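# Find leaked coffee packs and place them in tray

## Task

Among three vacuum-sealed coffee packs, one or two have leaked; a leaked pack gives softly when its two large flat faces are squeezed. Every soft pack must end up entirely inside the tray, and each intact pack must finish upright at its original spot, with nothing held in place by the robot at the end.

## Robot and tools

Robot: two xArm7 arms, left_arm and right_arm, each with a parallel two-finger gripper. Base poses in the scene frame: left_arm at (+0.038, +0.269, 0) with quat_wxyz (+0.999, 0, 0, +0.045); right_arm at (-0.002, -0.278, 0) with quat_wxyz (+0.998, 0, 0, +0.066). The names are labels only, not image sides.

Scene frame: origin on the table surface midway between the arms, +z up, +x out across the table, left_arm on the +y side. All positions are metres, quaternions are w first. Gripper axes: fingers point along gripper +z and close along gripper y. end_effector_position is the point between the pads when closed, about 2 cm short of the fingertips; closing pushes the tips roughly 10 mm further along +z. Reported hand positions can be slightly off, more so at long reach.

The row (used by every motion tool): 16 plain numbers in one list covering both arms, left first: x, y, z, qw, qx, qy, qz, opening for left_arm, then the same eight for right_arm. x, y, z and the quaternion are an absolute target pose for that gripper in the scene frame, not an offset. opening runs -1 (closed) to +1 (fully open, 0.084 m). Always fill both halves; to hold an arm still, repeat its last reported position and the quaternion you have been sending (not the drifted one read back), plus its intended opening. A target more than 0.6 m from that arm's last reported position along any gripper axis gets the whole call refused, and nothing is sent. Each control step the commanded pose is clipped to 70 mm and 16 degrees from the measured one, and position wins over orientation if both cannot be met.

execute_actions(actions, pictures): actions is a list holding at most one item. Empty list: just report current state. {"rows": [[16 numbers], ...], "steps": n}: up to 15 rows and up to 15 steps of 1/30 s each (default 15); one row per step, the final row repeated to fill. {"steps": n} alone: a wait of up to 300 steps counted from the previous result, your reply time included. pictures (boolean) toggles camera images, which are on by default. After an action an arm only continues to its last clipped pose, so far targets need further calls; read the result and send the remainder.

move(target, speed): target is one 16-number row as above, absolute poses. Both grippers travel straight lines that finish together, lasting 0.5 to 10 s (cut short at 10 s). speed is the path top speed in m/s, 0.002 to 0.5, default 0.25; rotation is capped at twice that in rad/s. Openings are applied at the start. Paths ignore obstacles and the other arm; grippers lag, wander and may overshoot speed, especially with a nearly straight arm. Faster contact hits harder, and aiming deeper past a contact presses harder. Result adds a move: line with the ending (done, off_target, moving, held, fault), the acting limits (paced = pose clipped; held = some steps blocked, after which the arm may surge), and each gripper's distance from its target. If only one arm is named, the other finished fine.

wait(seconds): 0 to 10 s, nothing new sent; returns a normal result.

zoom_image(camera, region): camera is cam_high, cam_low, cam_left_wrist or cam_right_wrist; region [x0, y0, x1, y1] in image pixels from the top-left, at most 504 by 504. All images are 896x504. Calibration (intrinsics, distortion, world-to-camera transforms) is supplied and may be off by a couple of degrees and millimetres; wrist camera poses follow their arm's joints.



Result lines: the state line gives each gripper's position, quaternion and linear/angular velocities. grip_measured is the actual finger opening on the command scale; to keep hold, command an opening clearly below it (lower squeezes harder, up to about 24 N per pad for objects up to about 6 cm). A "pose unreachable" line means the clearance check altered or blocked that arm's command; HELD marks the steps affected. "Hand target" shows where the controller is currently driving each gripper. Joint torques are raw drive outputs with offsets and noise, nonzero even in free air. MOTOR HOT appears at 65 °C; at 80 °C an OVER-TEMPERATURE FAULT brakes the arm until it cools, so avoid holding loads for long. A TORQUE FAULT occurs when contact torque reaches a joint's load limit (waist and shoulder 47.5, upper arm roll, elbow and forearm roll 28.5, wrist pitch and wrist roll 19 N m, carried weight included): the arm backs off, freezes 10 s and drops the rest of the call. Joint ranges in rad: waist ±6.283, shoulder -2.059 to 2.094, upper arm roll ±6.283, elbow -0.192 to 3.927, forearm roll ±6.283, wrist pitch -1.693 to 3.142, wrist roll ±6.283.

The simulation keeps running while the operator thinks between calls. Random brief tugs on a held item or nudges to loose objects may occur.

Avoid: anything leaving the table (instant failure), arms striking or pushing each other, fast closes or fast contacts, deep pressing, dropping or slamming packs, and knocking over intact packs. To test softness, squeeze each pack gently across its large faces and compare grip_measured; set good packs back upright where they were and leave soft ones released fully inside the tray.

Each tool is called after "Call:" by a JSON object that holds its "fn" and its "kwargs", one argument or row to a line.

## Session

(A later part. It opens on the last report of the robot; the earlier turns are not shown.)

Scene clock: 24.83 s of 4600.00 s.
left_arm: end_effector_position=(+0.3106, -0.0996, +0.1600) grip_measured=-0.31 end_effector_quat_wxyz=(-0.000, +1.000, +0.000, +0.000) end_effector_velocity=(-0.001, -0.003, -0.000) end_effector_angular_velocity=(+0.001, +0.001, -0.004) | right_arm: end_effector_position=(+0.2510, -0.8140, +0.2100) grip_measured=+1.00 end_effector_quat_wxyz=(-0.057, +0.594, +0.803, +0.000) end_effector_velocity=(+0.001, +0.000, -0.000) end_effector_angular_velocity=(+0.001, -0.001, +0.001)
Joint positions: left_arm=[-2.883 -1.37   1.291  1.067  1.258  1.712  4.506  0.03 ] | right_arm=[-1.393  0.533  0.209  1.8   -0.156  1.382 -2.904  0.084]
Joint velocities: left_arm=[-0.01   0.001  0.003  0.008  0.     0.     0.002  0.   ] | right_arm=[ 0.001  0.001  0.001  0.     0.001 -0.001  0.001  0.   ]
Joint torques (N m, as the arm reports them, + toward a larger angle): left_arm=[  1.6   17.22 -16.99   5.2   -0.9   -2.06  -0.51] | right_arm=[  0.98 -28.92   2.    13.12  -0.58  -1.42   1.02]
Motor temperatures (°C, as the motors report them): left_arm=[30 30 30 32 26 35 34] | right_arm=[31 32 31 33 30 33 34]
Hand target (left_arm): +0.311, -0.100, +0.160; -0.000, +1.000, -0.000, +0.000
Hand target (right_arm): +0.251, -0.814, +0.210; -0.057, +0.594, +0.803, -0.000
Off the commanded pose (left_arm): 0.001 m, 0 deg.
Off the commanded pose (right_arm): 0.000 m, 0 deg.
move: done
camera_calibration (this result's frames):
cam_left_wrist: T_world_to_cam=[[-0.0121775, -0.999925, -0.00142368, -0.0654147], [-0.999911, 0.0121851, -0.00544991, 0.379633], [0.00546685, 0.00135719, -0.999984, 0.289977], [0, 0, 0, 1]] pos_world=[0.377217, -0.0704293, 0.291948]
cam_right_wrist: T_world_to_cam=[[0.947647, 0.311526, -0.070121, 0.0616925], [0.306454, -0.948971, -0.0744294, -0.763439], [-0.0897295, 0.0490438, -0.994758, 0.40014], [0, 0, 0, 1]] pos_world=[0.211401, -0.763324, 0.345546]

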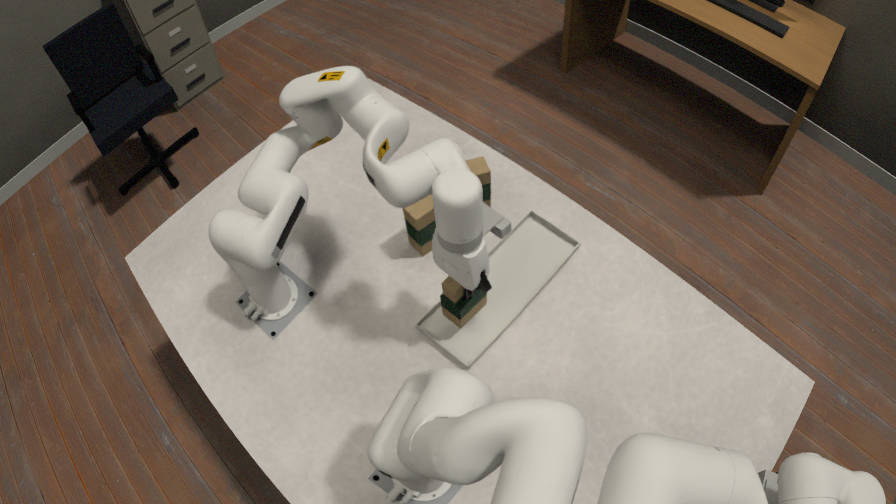

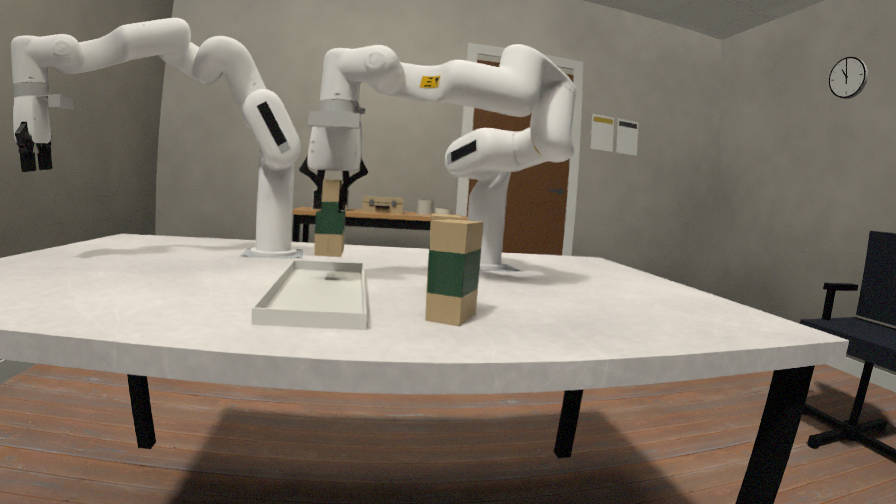

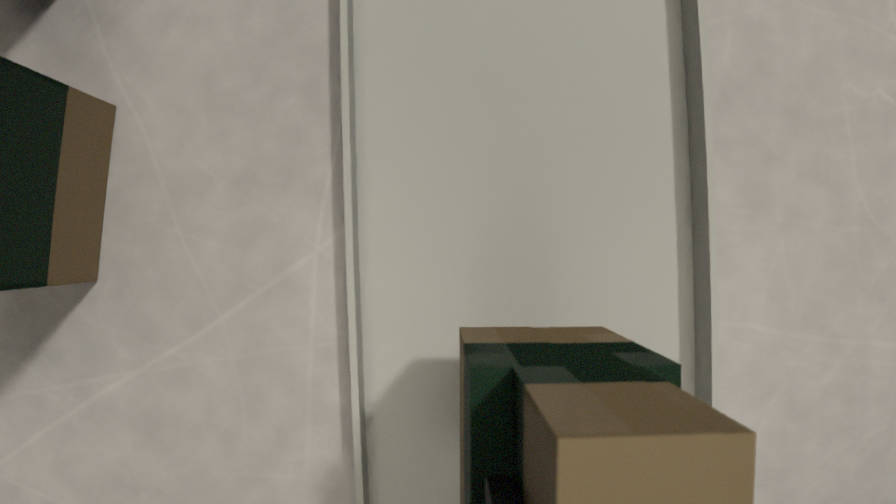

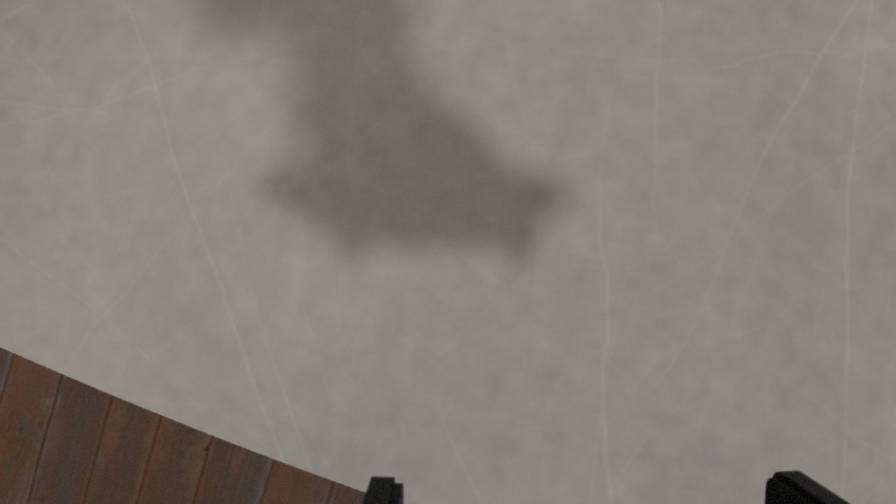

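Call:
{"fn": "move", "kwargs": {
  "target": [0.31,-0.103,0.113,0,1,0,0,-0.6,0.251,-0.814,0.21,-0.057,0.594,0.803,0,1],
  "speed": 0.05
}}

Call:
{"fn": "move", "kwargs": {
  "target": [0.31,-0.103,0.113,0,1,0,0,0,0.251,-0.814,0.21,-0.057,0.594,0.803,0,1]
}}

Call:
{"fn": "move", "kwargs": {
  "target": [0.31,-0.103,0.113,0,1,0,0,0.5,0.251,-0.814,0.21,-0.057,0.594,0.803,0,1]
}}

Call:
{"fn": "move", "kwargs": {
  "target": [0.31,-0.103,0.21,0,1,0,0,0.5,0.251,-0.814,0.21,-0.057,0.594,0.803,0,1]
}}

Call:
{"fn": "move", "kwargs": {
  "target": [0.403,0.106,0.22,0,0.998,-0.057,0,1,0.251,-0.814,0.21,-0.057,0.594,0.803,0,1]
}}

Scene clock: 29.30 s of 4600.00 s.
left_arm: end_effector_position=(+0.3100, -0.1030, +0.1134) grip_measured=-0.31 end_effector_quat_wxyz=(+0.000, +1.000, -0.000, +0.000) end_effector_velocity=(+0.000, +0.000, -0.002) end_effector_angular_velocity=(-0.000, -0.001, +0.001) | right_arm: end_effector_position=(+0.2510, -0.8140, +0.2100) grip_measured=+1.00 end_effector_quat_wxyz=(-0.057, +0.594, +0.803, +0.000) end_effector_velocity=(+0.000, +0.001, -0.001) end_effector_angular_velocity=(+0.002, +0.001, +0.001)
Joint positions: left_arm=[-2.88  -1.419  1.385  1.024  1.344  1.648  4.494  0.03 ] | right_arm=[-1.393  0.533  0.209  1.8   -0.156  1.382 -2.904  0.084]
Joint velocities: left_arm=[ 0.001 -0.002  0.005 -0.002  0.004 -0.003 -0.001 -0.   ] | right_arm=[ 0.     0.001  0.    -0.001  0.     0.    -0.    -0.   ]
Joint torques (N m, as the arm reports them, + toward a larger angle): left_arm=[  1.74  17.08 -17.06   3.96  -1.2   -2.21  -0.49] | right_arm=[  1.2  -28.78   1.9   13.08  -0.68  -1.45   1.04]
Motor temperatures (°C, as the motors report them): left_arm=[30 30 30 32 26 35 34] | right_arm=[31 32 31 33 30 33 34]
Hand target (left_arm): +0.310, -0.103, +0.113; -0.000, +1.000, -0.000, +0.000
Hand target (right_arm): +0.251, -0.814, +0.210; -0.057, +0.594, +0.803, -0.000
Off the commanded pose (left_arm): 0.000 m, 0 deg.
Off the commanded pose (right_arm): 0.000 m, 0 deg.
After step 90, 0.20 s passed at rest.
move: done
camera_calibration (this result's frames):
cam_left_wrist: T_world_to_cam=[[-0.0127942, -0.999917, -0.00118569, -0.0687524], [-0.999904, 0.0128004, -0.00537627, 0.378913], [0.005391, 0.00111679, -0.999985, 0.243386], [0, 0, 0, 1]] pos_world=[0.376685, -0.0738688, 0.245338]
cam_right_wrist: T_world_to_cam=[[0.947647, 0.311526, -0.0701209, 0.0616924], [0.306454, -0.948971, -0.0744295, -0.763439], [-0.0897294, 0.049044, -0.994758, 0.40014], [0, 0, 0, 1]] pos_world=[0.211401, -0.763324, 0.345546]

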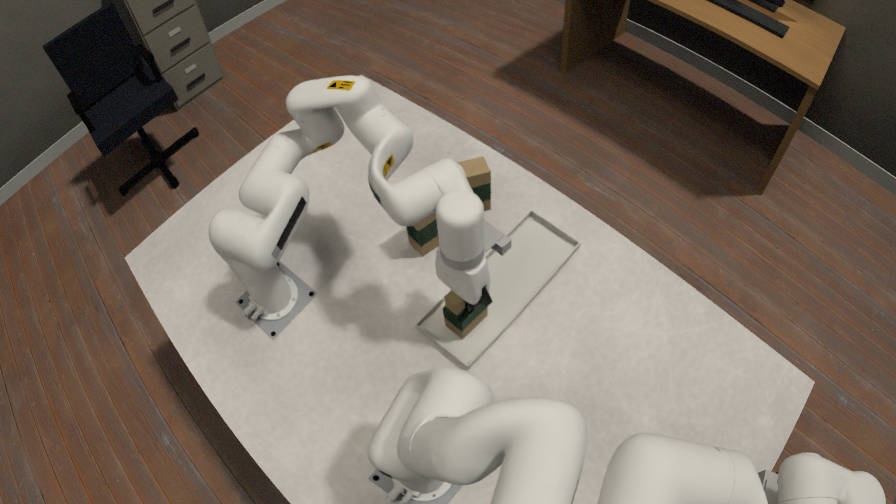

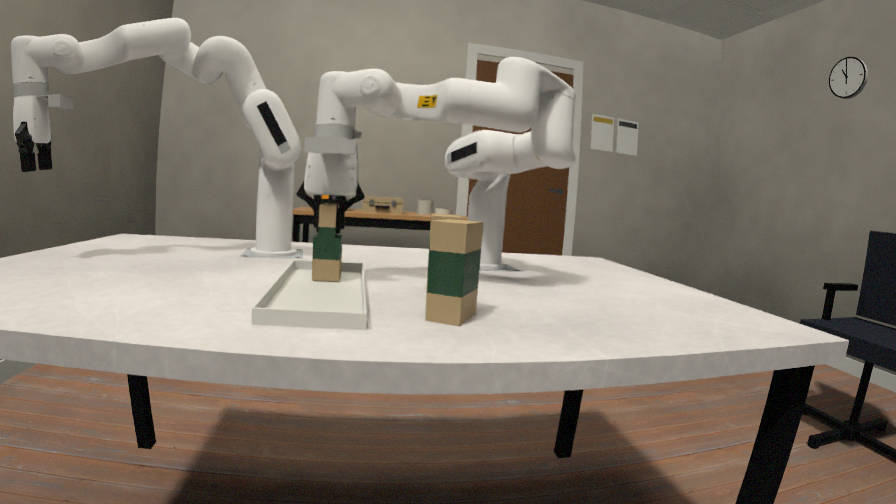

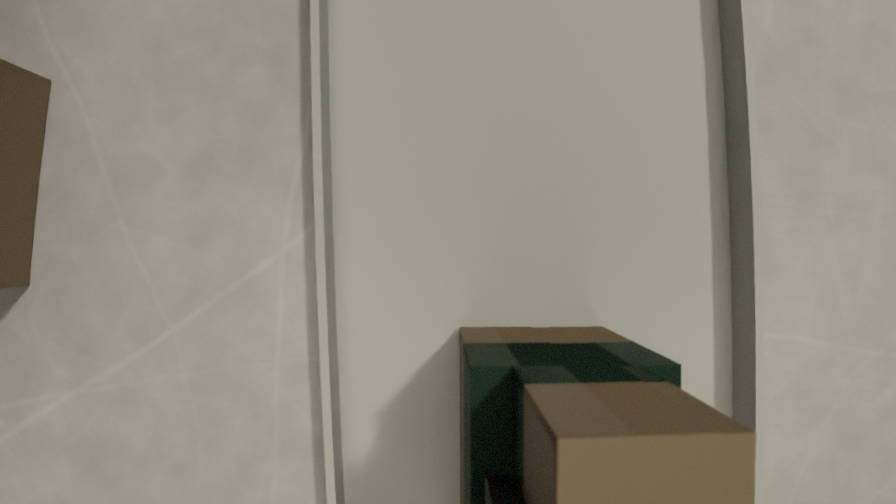

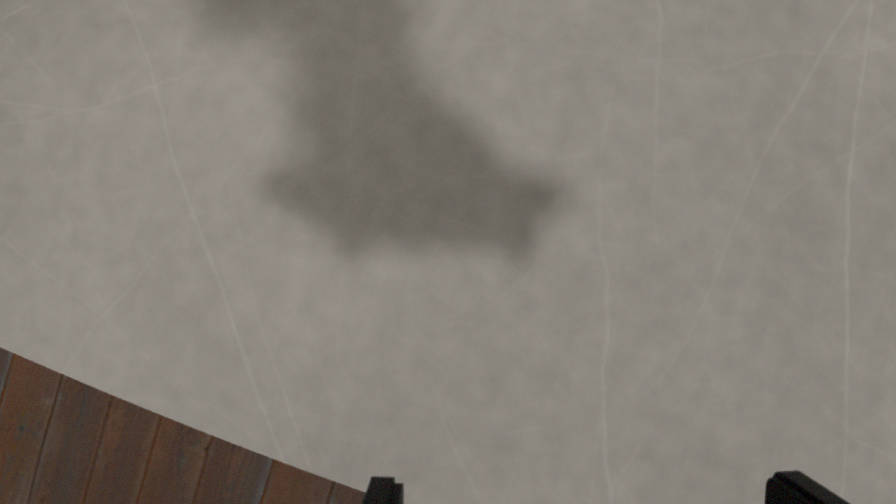

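Scene clock: 30.00 s of 4600.00 s.
left_arm: end_effector_position=(+0.3100, -0.1030, +0.1130) grip_measured=-0.01 end_effector_quat_wxyz=(+0.000, +1.000, -0.000, +0.000) end_effector_velocity=(+0.001, +0.000, +0.000) end_effector_angular_velocity=(-0.000, -0.000, +0.001) | right_arm: end_effector_position=(+0.2510, -0.8140, +0.2100) grip_measured=+1.00 end_effector_quat_wxyz=(-0.057, +0.594, +0.803, -0.000) end_effector_velocity=(-0.000, -0.000, -0.000) end_effector_angular_velocity=(+0.000, +0.000, -0.001)
Joint positions: left_arm=[-2.88  -1.419  1.386  1.023  1.344  1.647  4.494  0.044] | right_arm=[-1.393  0.533  0.209  1.8   -0.156  1.382 -2.904  0.084]
Joint velocities: left_arm=[ 0.001 -0.    -0.    -0.     0.    -0.     0.     0.   ] | right_arm=[-0.001  0.    -0.    -0.    -0.    -0.     0.    -0.   ]
Joint torques (N m, as the arm reports them, + toward a larger angle): left_arm=[  2.21  17.49 -16.58   3.92  -1.01  -2.12  -0.51] | right_arm=[  1.09 -28.86   2.03  13.16  -0.54  -1.44   1.07]
Motor temperatures (°C, as the motors report them): left_arm=[30 30 30 32 26 35 34] | right_arm=[31 32 31 33 30 33 34]
Hand target (left_arm): +0.310, -0.103, +0.113; +0.000, +1.000, -0.000, -0.000
Hand target (right_arm): +0.251, -0.814, +0.210; -0.057, +0.594, +0.803, -0.000
Off the commanded pose (left_arm): 0.000 m, 0 deg.
Off the commanded pose (right_arm): 0.000 m, 0 deg.
move: done
camera_calibration (this result's frames):
cam_left_wrist: T_world_to_cam=[[-0.0127562, -0.999918, -0.00138696, -0.0687172], [-0.999905, 0.0127633, -0.00520819, 0.378856], [0.00522546, 0.00132039, -0.999985, 0.243125], [0, 0, 0, 1]] pos_world=[0.376673, -0.0738681, 0.244999]
cam_right_wrist: T_world_to_cam=[[0.947647, 0.311526, -0.0701209, 0.0616924], [0.306454, -0.948971, -0.0744291, -0.763439], [-0.0897293, 0.0490437, -0.994758, 0.40014], [0, 0, 0, 1]] pos_world=[0.211401, -0.763325, 0.345546]

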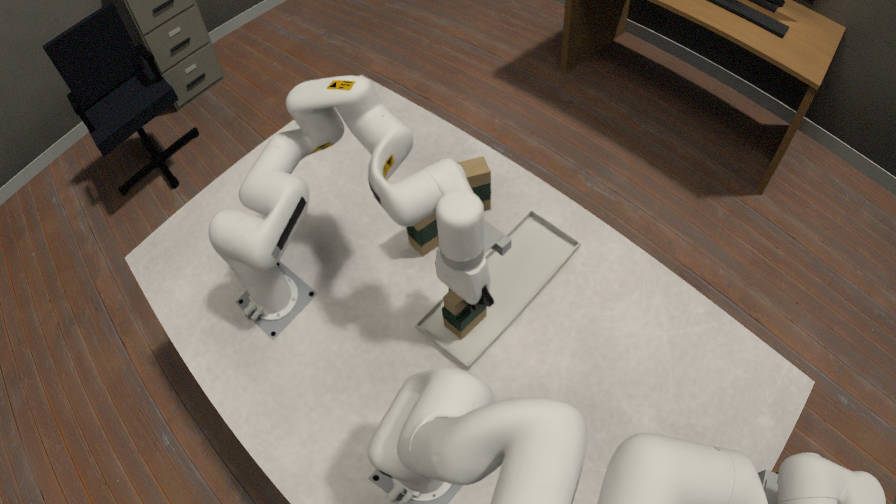

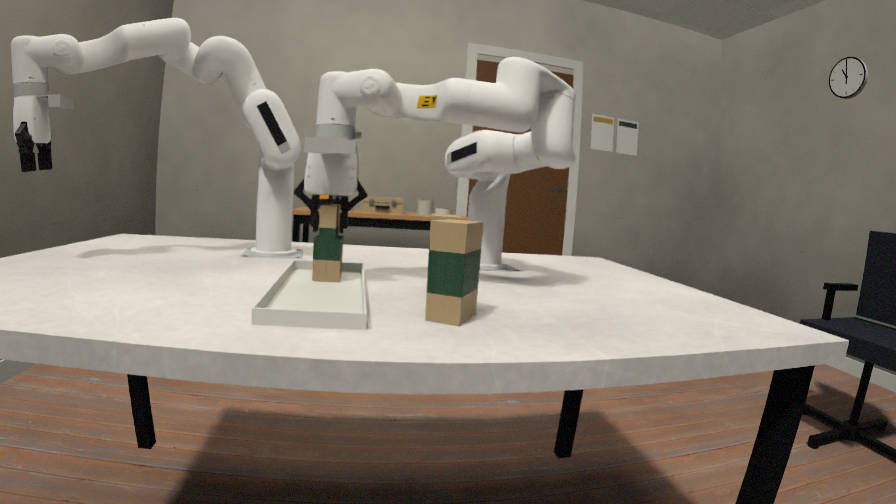

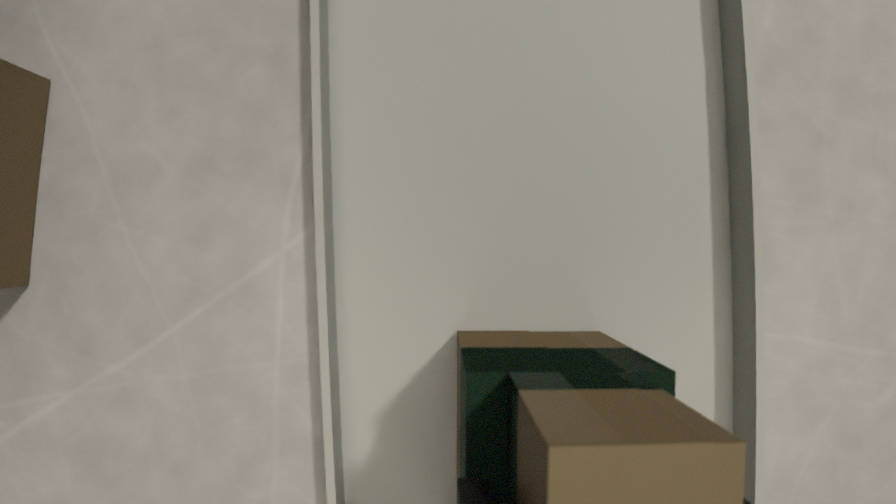

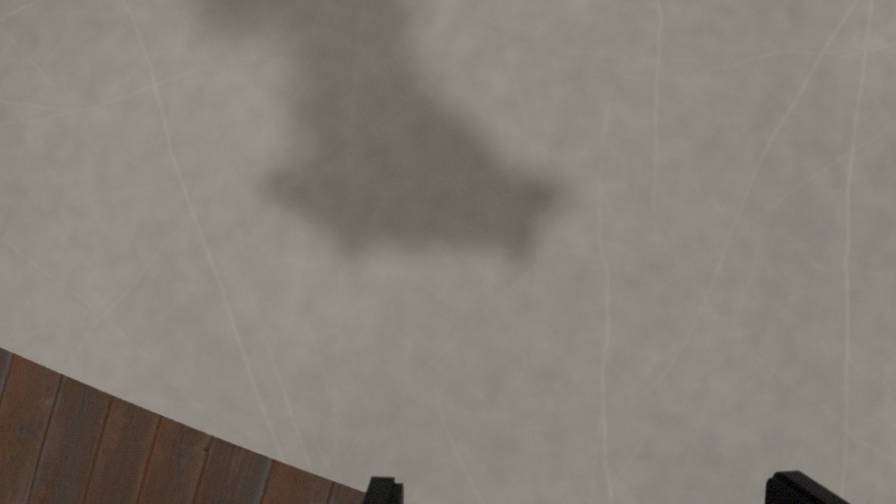

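Scene clock: 30.70 s of 4600.00 s.
left_arm: end_effector_position=(+0.3100, -0.1030, +0.1130) grip_measured=+0.49 end_effector_quat_wxyz=(+0.000, +1.000, +0.000, +0.000) end_effector_velocity=(+0.000, -0.000, +0.000) end_effector_angular_velocity=(-0.000, -0.000, -0.000) | right_arm: end_effector_position=(+0.2510, -0.8140, +0.2100) grip_measured=+1.00 end_effector_quat_wxyz=(-0.057, +0.594, +0.803, -0.000) end_effector_velocity=(+0.000, -0.000, +0.001) end_effector_angular_velocity=(-0.001, -0.001, +0.000)
Joint positions: left_arm=[-2.88  -1.419  1.386  1.023  1.344  1.647  4.494  0.065] | right_arm=[-1.393  0.533  0.209  1.8   -0.156  1.382 -2.904  0.084]
Joint velocities: left_arm=[-0.  0. -0.  0. -0.  0.  0. -0.] | right_arm=[ 0.    -0.001  0.     0.     0.     0.    -0.     0.   ]
Joint torques (N m, as the arm reports them, + toward a larger angle): left_arm=[  1.79  17.18 -16.55   3.43  -1.    -2.11  -0.69] | right_arm=[  1.12 -28.94   2.    13.09  -0.62  -1.4    1.07]
Motor temperatures (°C, as the motors report them): left_arm=[30 30 31 32 26 35 34] | right_arm=[31 32 31 33 30 33 34]
Hand target (left_arm): +0.310, -0.103, +0.113; +0.000, +1.000, -0.000, -0.000
Hand target (right_arm): +0.251, -0.814, +0.210; -0.057, +0.594, +0.803, +0.000
Off the commanded pose (left_arm): 0.000 m, 0 deg.
Off the commanded pose (right_arm): 0.000 m, 0 deg.
move: done
camera_calibration (this result's frames):
cam_left_wrist: T_world_to_cam=[[-0.0127561, -0.999918, -0.00141815, -0.0687074], [-0.999905, 0.0127633, -0.0051908, 0.37885], [0.00520847, 0.0013518, -0.999986, 0.243114], [0, 0, 0, 1]] pos_world=[0.376672, -0.0738658, 0.24498]
cam_right_wrist: T_world_to_cam=[[0.947647, 0.311526, -0.070121, 0.0616924], [0.306454, -0.948971, -0.0744292, -0.763439], [-0.0897294, 0.0490437, -0.994758, 0.40014], [0, 0, 0, 1]] pos_world=[0.211401, -0.763325, 0.345546]

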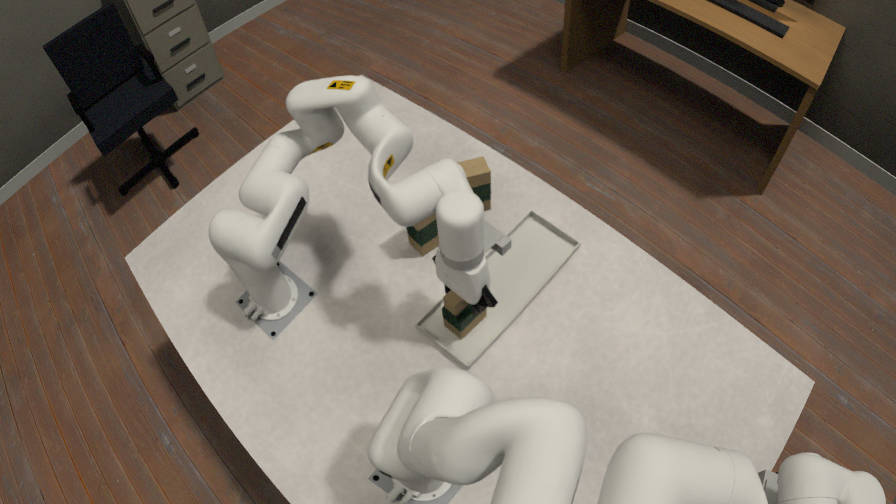

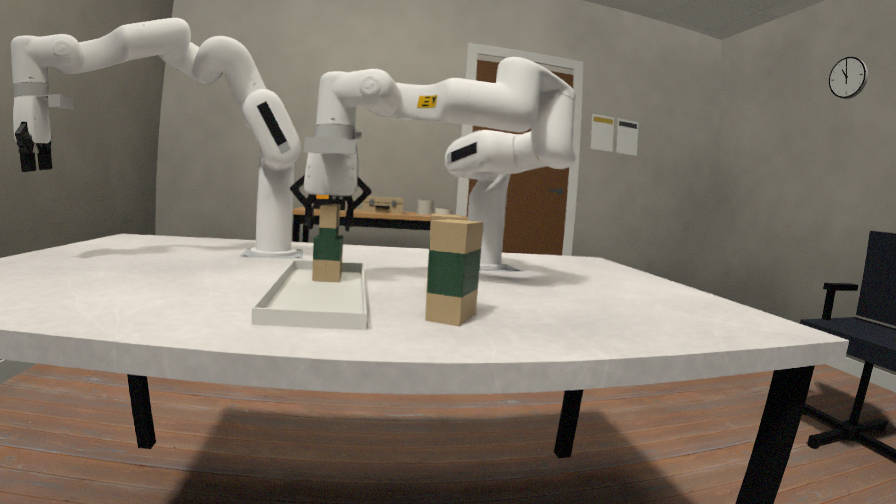

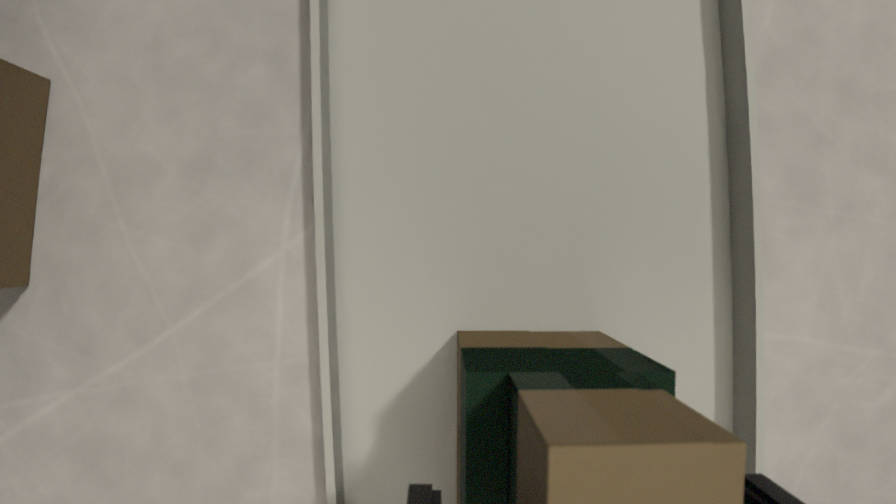

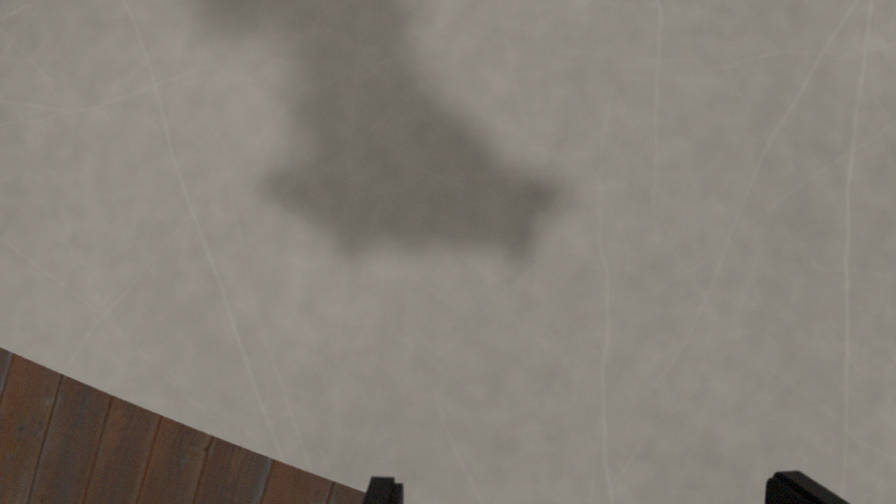

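Scene clock: 31.67 s of 4600.00 s.
left_arm: end_effector_position=(+0.3100, -0.1029, +0.2096) grip_measured=+0.49 end_effector_quat_wxyz=(-0.000, +1.000, +0.000, -0.000) end_effector_velocity=(+0.001, -0.000, +0.003) end_effector_angular_velocity=(-0.002, -0.001, +0.002) | right_arm: end_effector_position=(+0.2510, -0.8140, +0.2100) grip_measured=+1.00 end_effector_quat_wxyz=(-0.057, +0.594, +0.803, -0.000) end_effector_velocity=(+0.001, +0.001, -0.000) end_effector_angular_velocity=(+0.001, -0.000, +0.001)
Joint positions: left_arm=[-2.917 -1.308  1.209  1.153  1.176  1.779  4.519  0.065] | right_arm=[-1.393  0.533  0.209  1.8   -0.156  1.382 -2.904  0.084]
Joint velocities: left_arm=[ 0.     0.003 -0.005  0.005 -0.003  0.003  0.001  0.   ] | right_arm=[ 0.001  0.     0.    -0.001  0.001 -0.001 -0.     0.   ]
Joint torques (N m, as the arm reports them, + toward a larger angle): left_arm=[  1.88  16.78 -15.69   5.81  -1.02  -2.14  -0.69] | right_arm=[  1.11 -28.83   2.    13.17  -0.62  -1.35   1.08]
Motor temperatures (°C, as the motors report them): left_arm=[30 30 31 32 26 35 34] | right_arm=[31 32 31 33 30 33 34]
Hand target (left_arm): +0.310, -0.103, +0.210; +0.000, +1.000, +0.000, -0.000
Hand target (right_arm): +0.251, -0.814, +0.210; -0.057, +0.594, +0.803, +0.000
Off the commanded pose (left_arm): 0.000 m, 0 deg.
Off the commanded pose (right_arm): 0.000 m, 0 deg.
move: done
camera_calibration (this result's frames):
cam_left_wrist: T_world_to_cam=[[-0.0126516, -0.999918, -0.0017606, -0.0684674], [-0.999908, 0.0126599, -0.00482978, 0.379254], [0.00485168, 0.00169933, -0.999987, 0.339851], [0, 0, 0, 1]] pos_world=[0.376704, -0.0738407, 0.341558]
cam_right_wrist: T_world_to_cam=[[0.947647, 0.311526, -0.0701212, 0.0616925], [0.306454, -0.948971, -0.0744295, -0.763439], [-0.0897297, 0.0490439, -0.994758, 0.40014], [0, 0, 0, 1]] pos_world=[0.211401, -0.763325, 0.345546]

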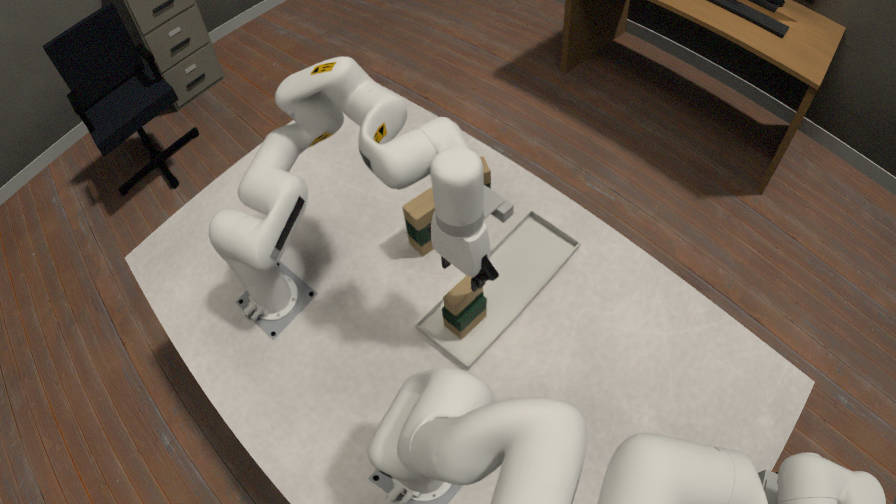

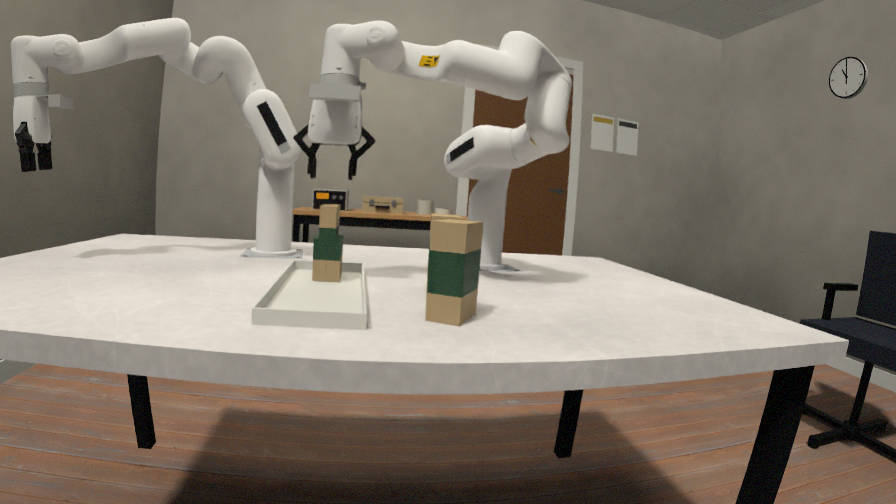

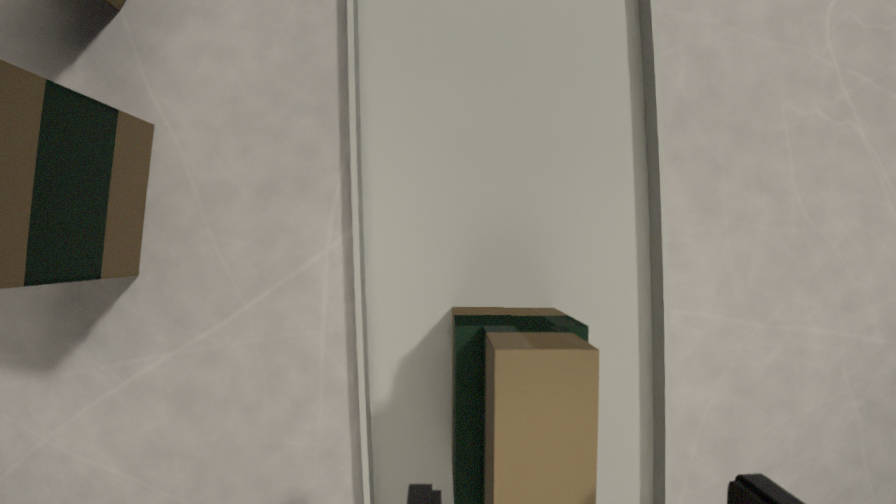

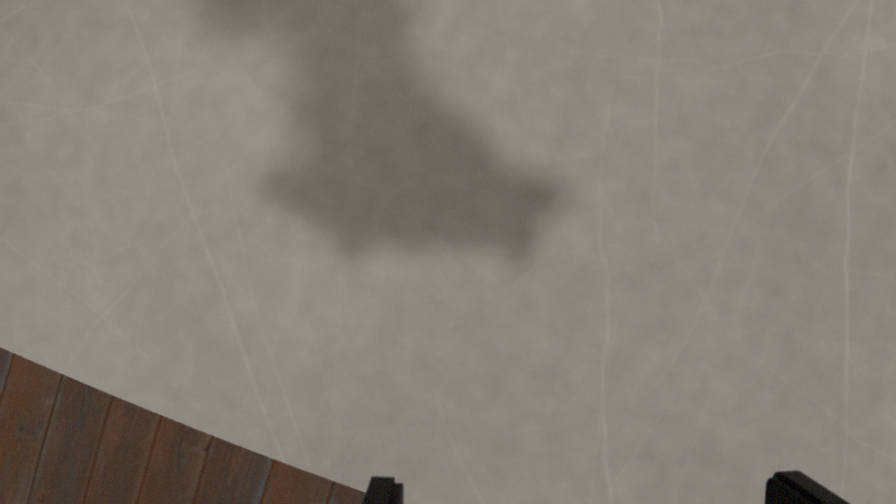

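Scene clock: 33.17 s of 4600.00 s.
left_arm: end_effector_position=(+0.4021, +0.1060, +0.2199) grip_measured=+1.00 end_effector_quat_wxyz=(-0.000, +0.998, -0.057, -0.000) end_effector_velocity=(+0.002, +0.003, +0.000) end_effector_angular_velocity=(-0.002, +0.001, +0.003) | right_arm: end_effector_position=(+0.2510, -0.8140, +0.2100) grip_measured=+1.00 end_effector_quat_wxyz=(-0.057, +0.594, +0.803, -0.000) end_effector_velocity=(+0.001, +0.000, +0.001) end_effector_angular_velocity=(-0.003, +0.001, +0.002)
Joint positions: left_arm=[-2.35  -1.512  1.032  0.977  1.197  1.974  5.022  0.084] | right_arm=[-1.393  0.533  0.209  1.8   -0.156  1.382 -2.904  0.084]
Joint velocities: left_arm=[ 0.007 -0.003 -0.001  0.002  0.001  0.002  0.006  0.   ] | right_arm=[ 0.002 -0.001  0.    -0.    -0.002 -0.001 -0.    -0.   ]
Joint torques (N m, as the arm reports them, + toward a larger angle): left_arm=[  1.77  16.6  -14.4    4.52  -0.91  -1.96  -0.56] | right_arm=[  1.16 -28.8    1.9   13.22  -0.63  -1.44   1.05]
Motor temperatures (°C, as the motors report them): left_arm=[30 30 31 32 26 35 34] | right_arm=[31 32 31 33 30 33 34]
Hand target (left_arm): +0.402, +0.106, +0.220; -0.000, +0.998, -0.057, -0.000
Hand target (right_arm): +0.251, -0.814, +0.210; -0.057, +0.594, +0.803, -0.000
Off the commanded pose (left_arm): 0.001 m, 0 deg.
Off the commanded pose (right_arm): 0.000 m, 0 deg.
move: done
camera_calibration (this result's frames):
cam_left_wrist: T_world_to_cam=[[-0.127163, -0.99188, -0.00184454, 0.1868], [-0.991869, 0.12717, -0.00484921, 0.453401], [0.00504441, 0.0012129, -0.999987, 0.349371], [0, 0, 0, 1]] pos_world=[0.471706, 0.127201, 0.35191]
cam_right_wrist: T_world_to_cam=[[0.947647, 0.311526, -0.0701211, 0.0616925], [0.306454, -0.948971, -0.0744293, -0.763439], [-0.0897296, 0.0490438, -0.994758, 0.40014], [0, 0, 0, 1]] pos_world=[0.211401, -0.763325, 0.345546]

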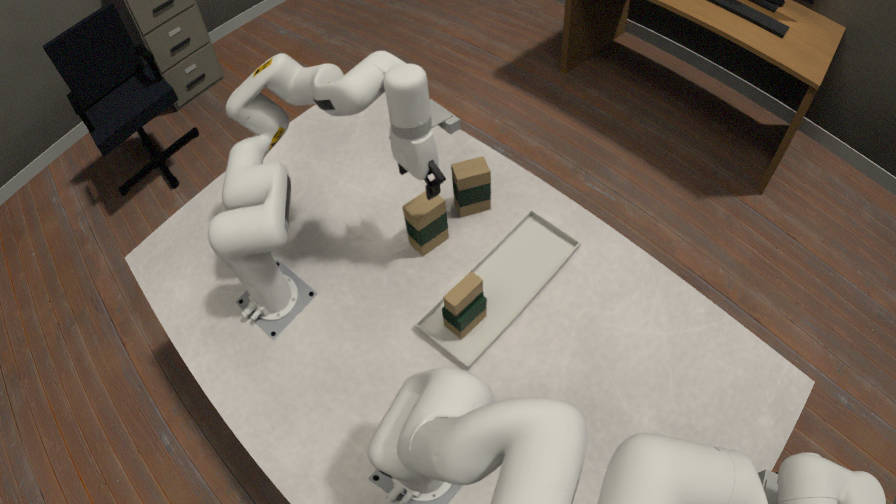

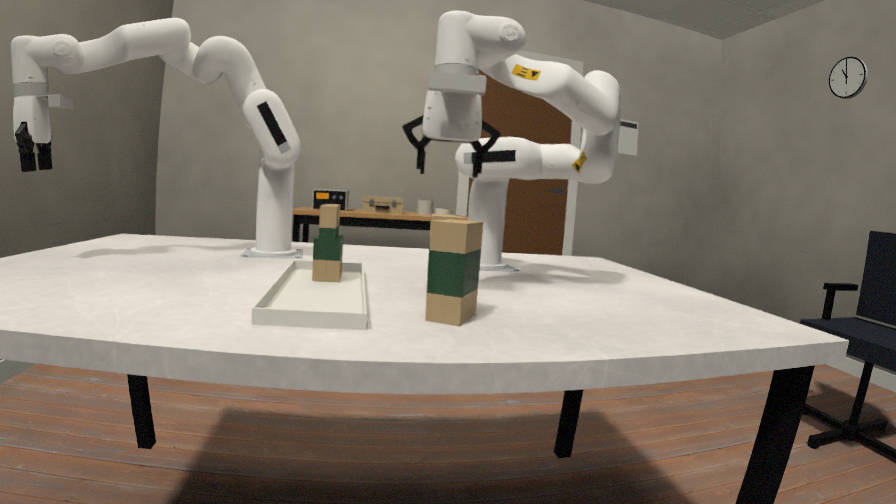

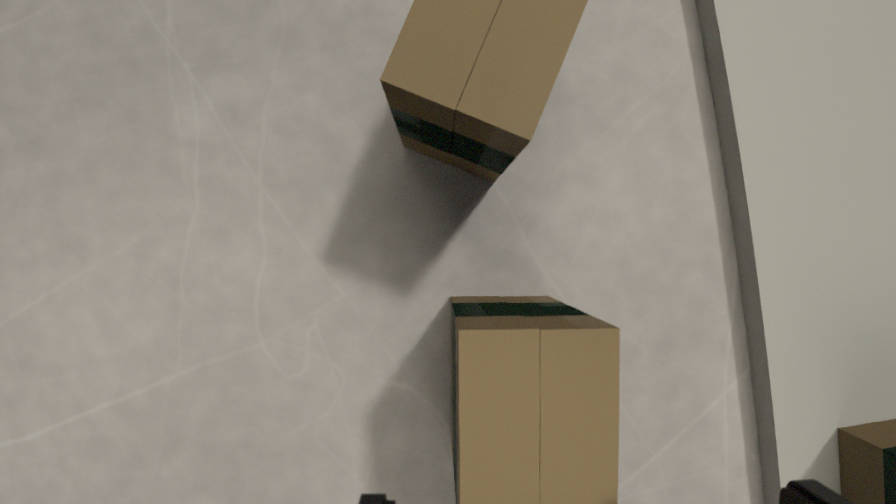

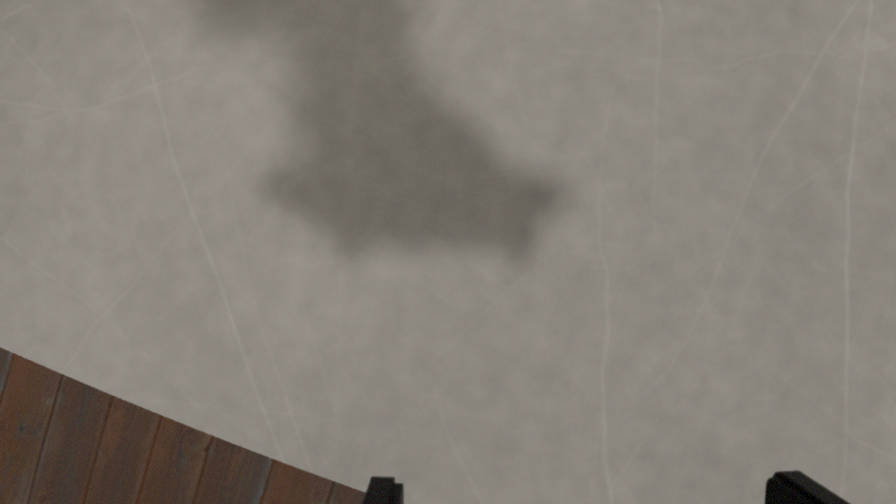

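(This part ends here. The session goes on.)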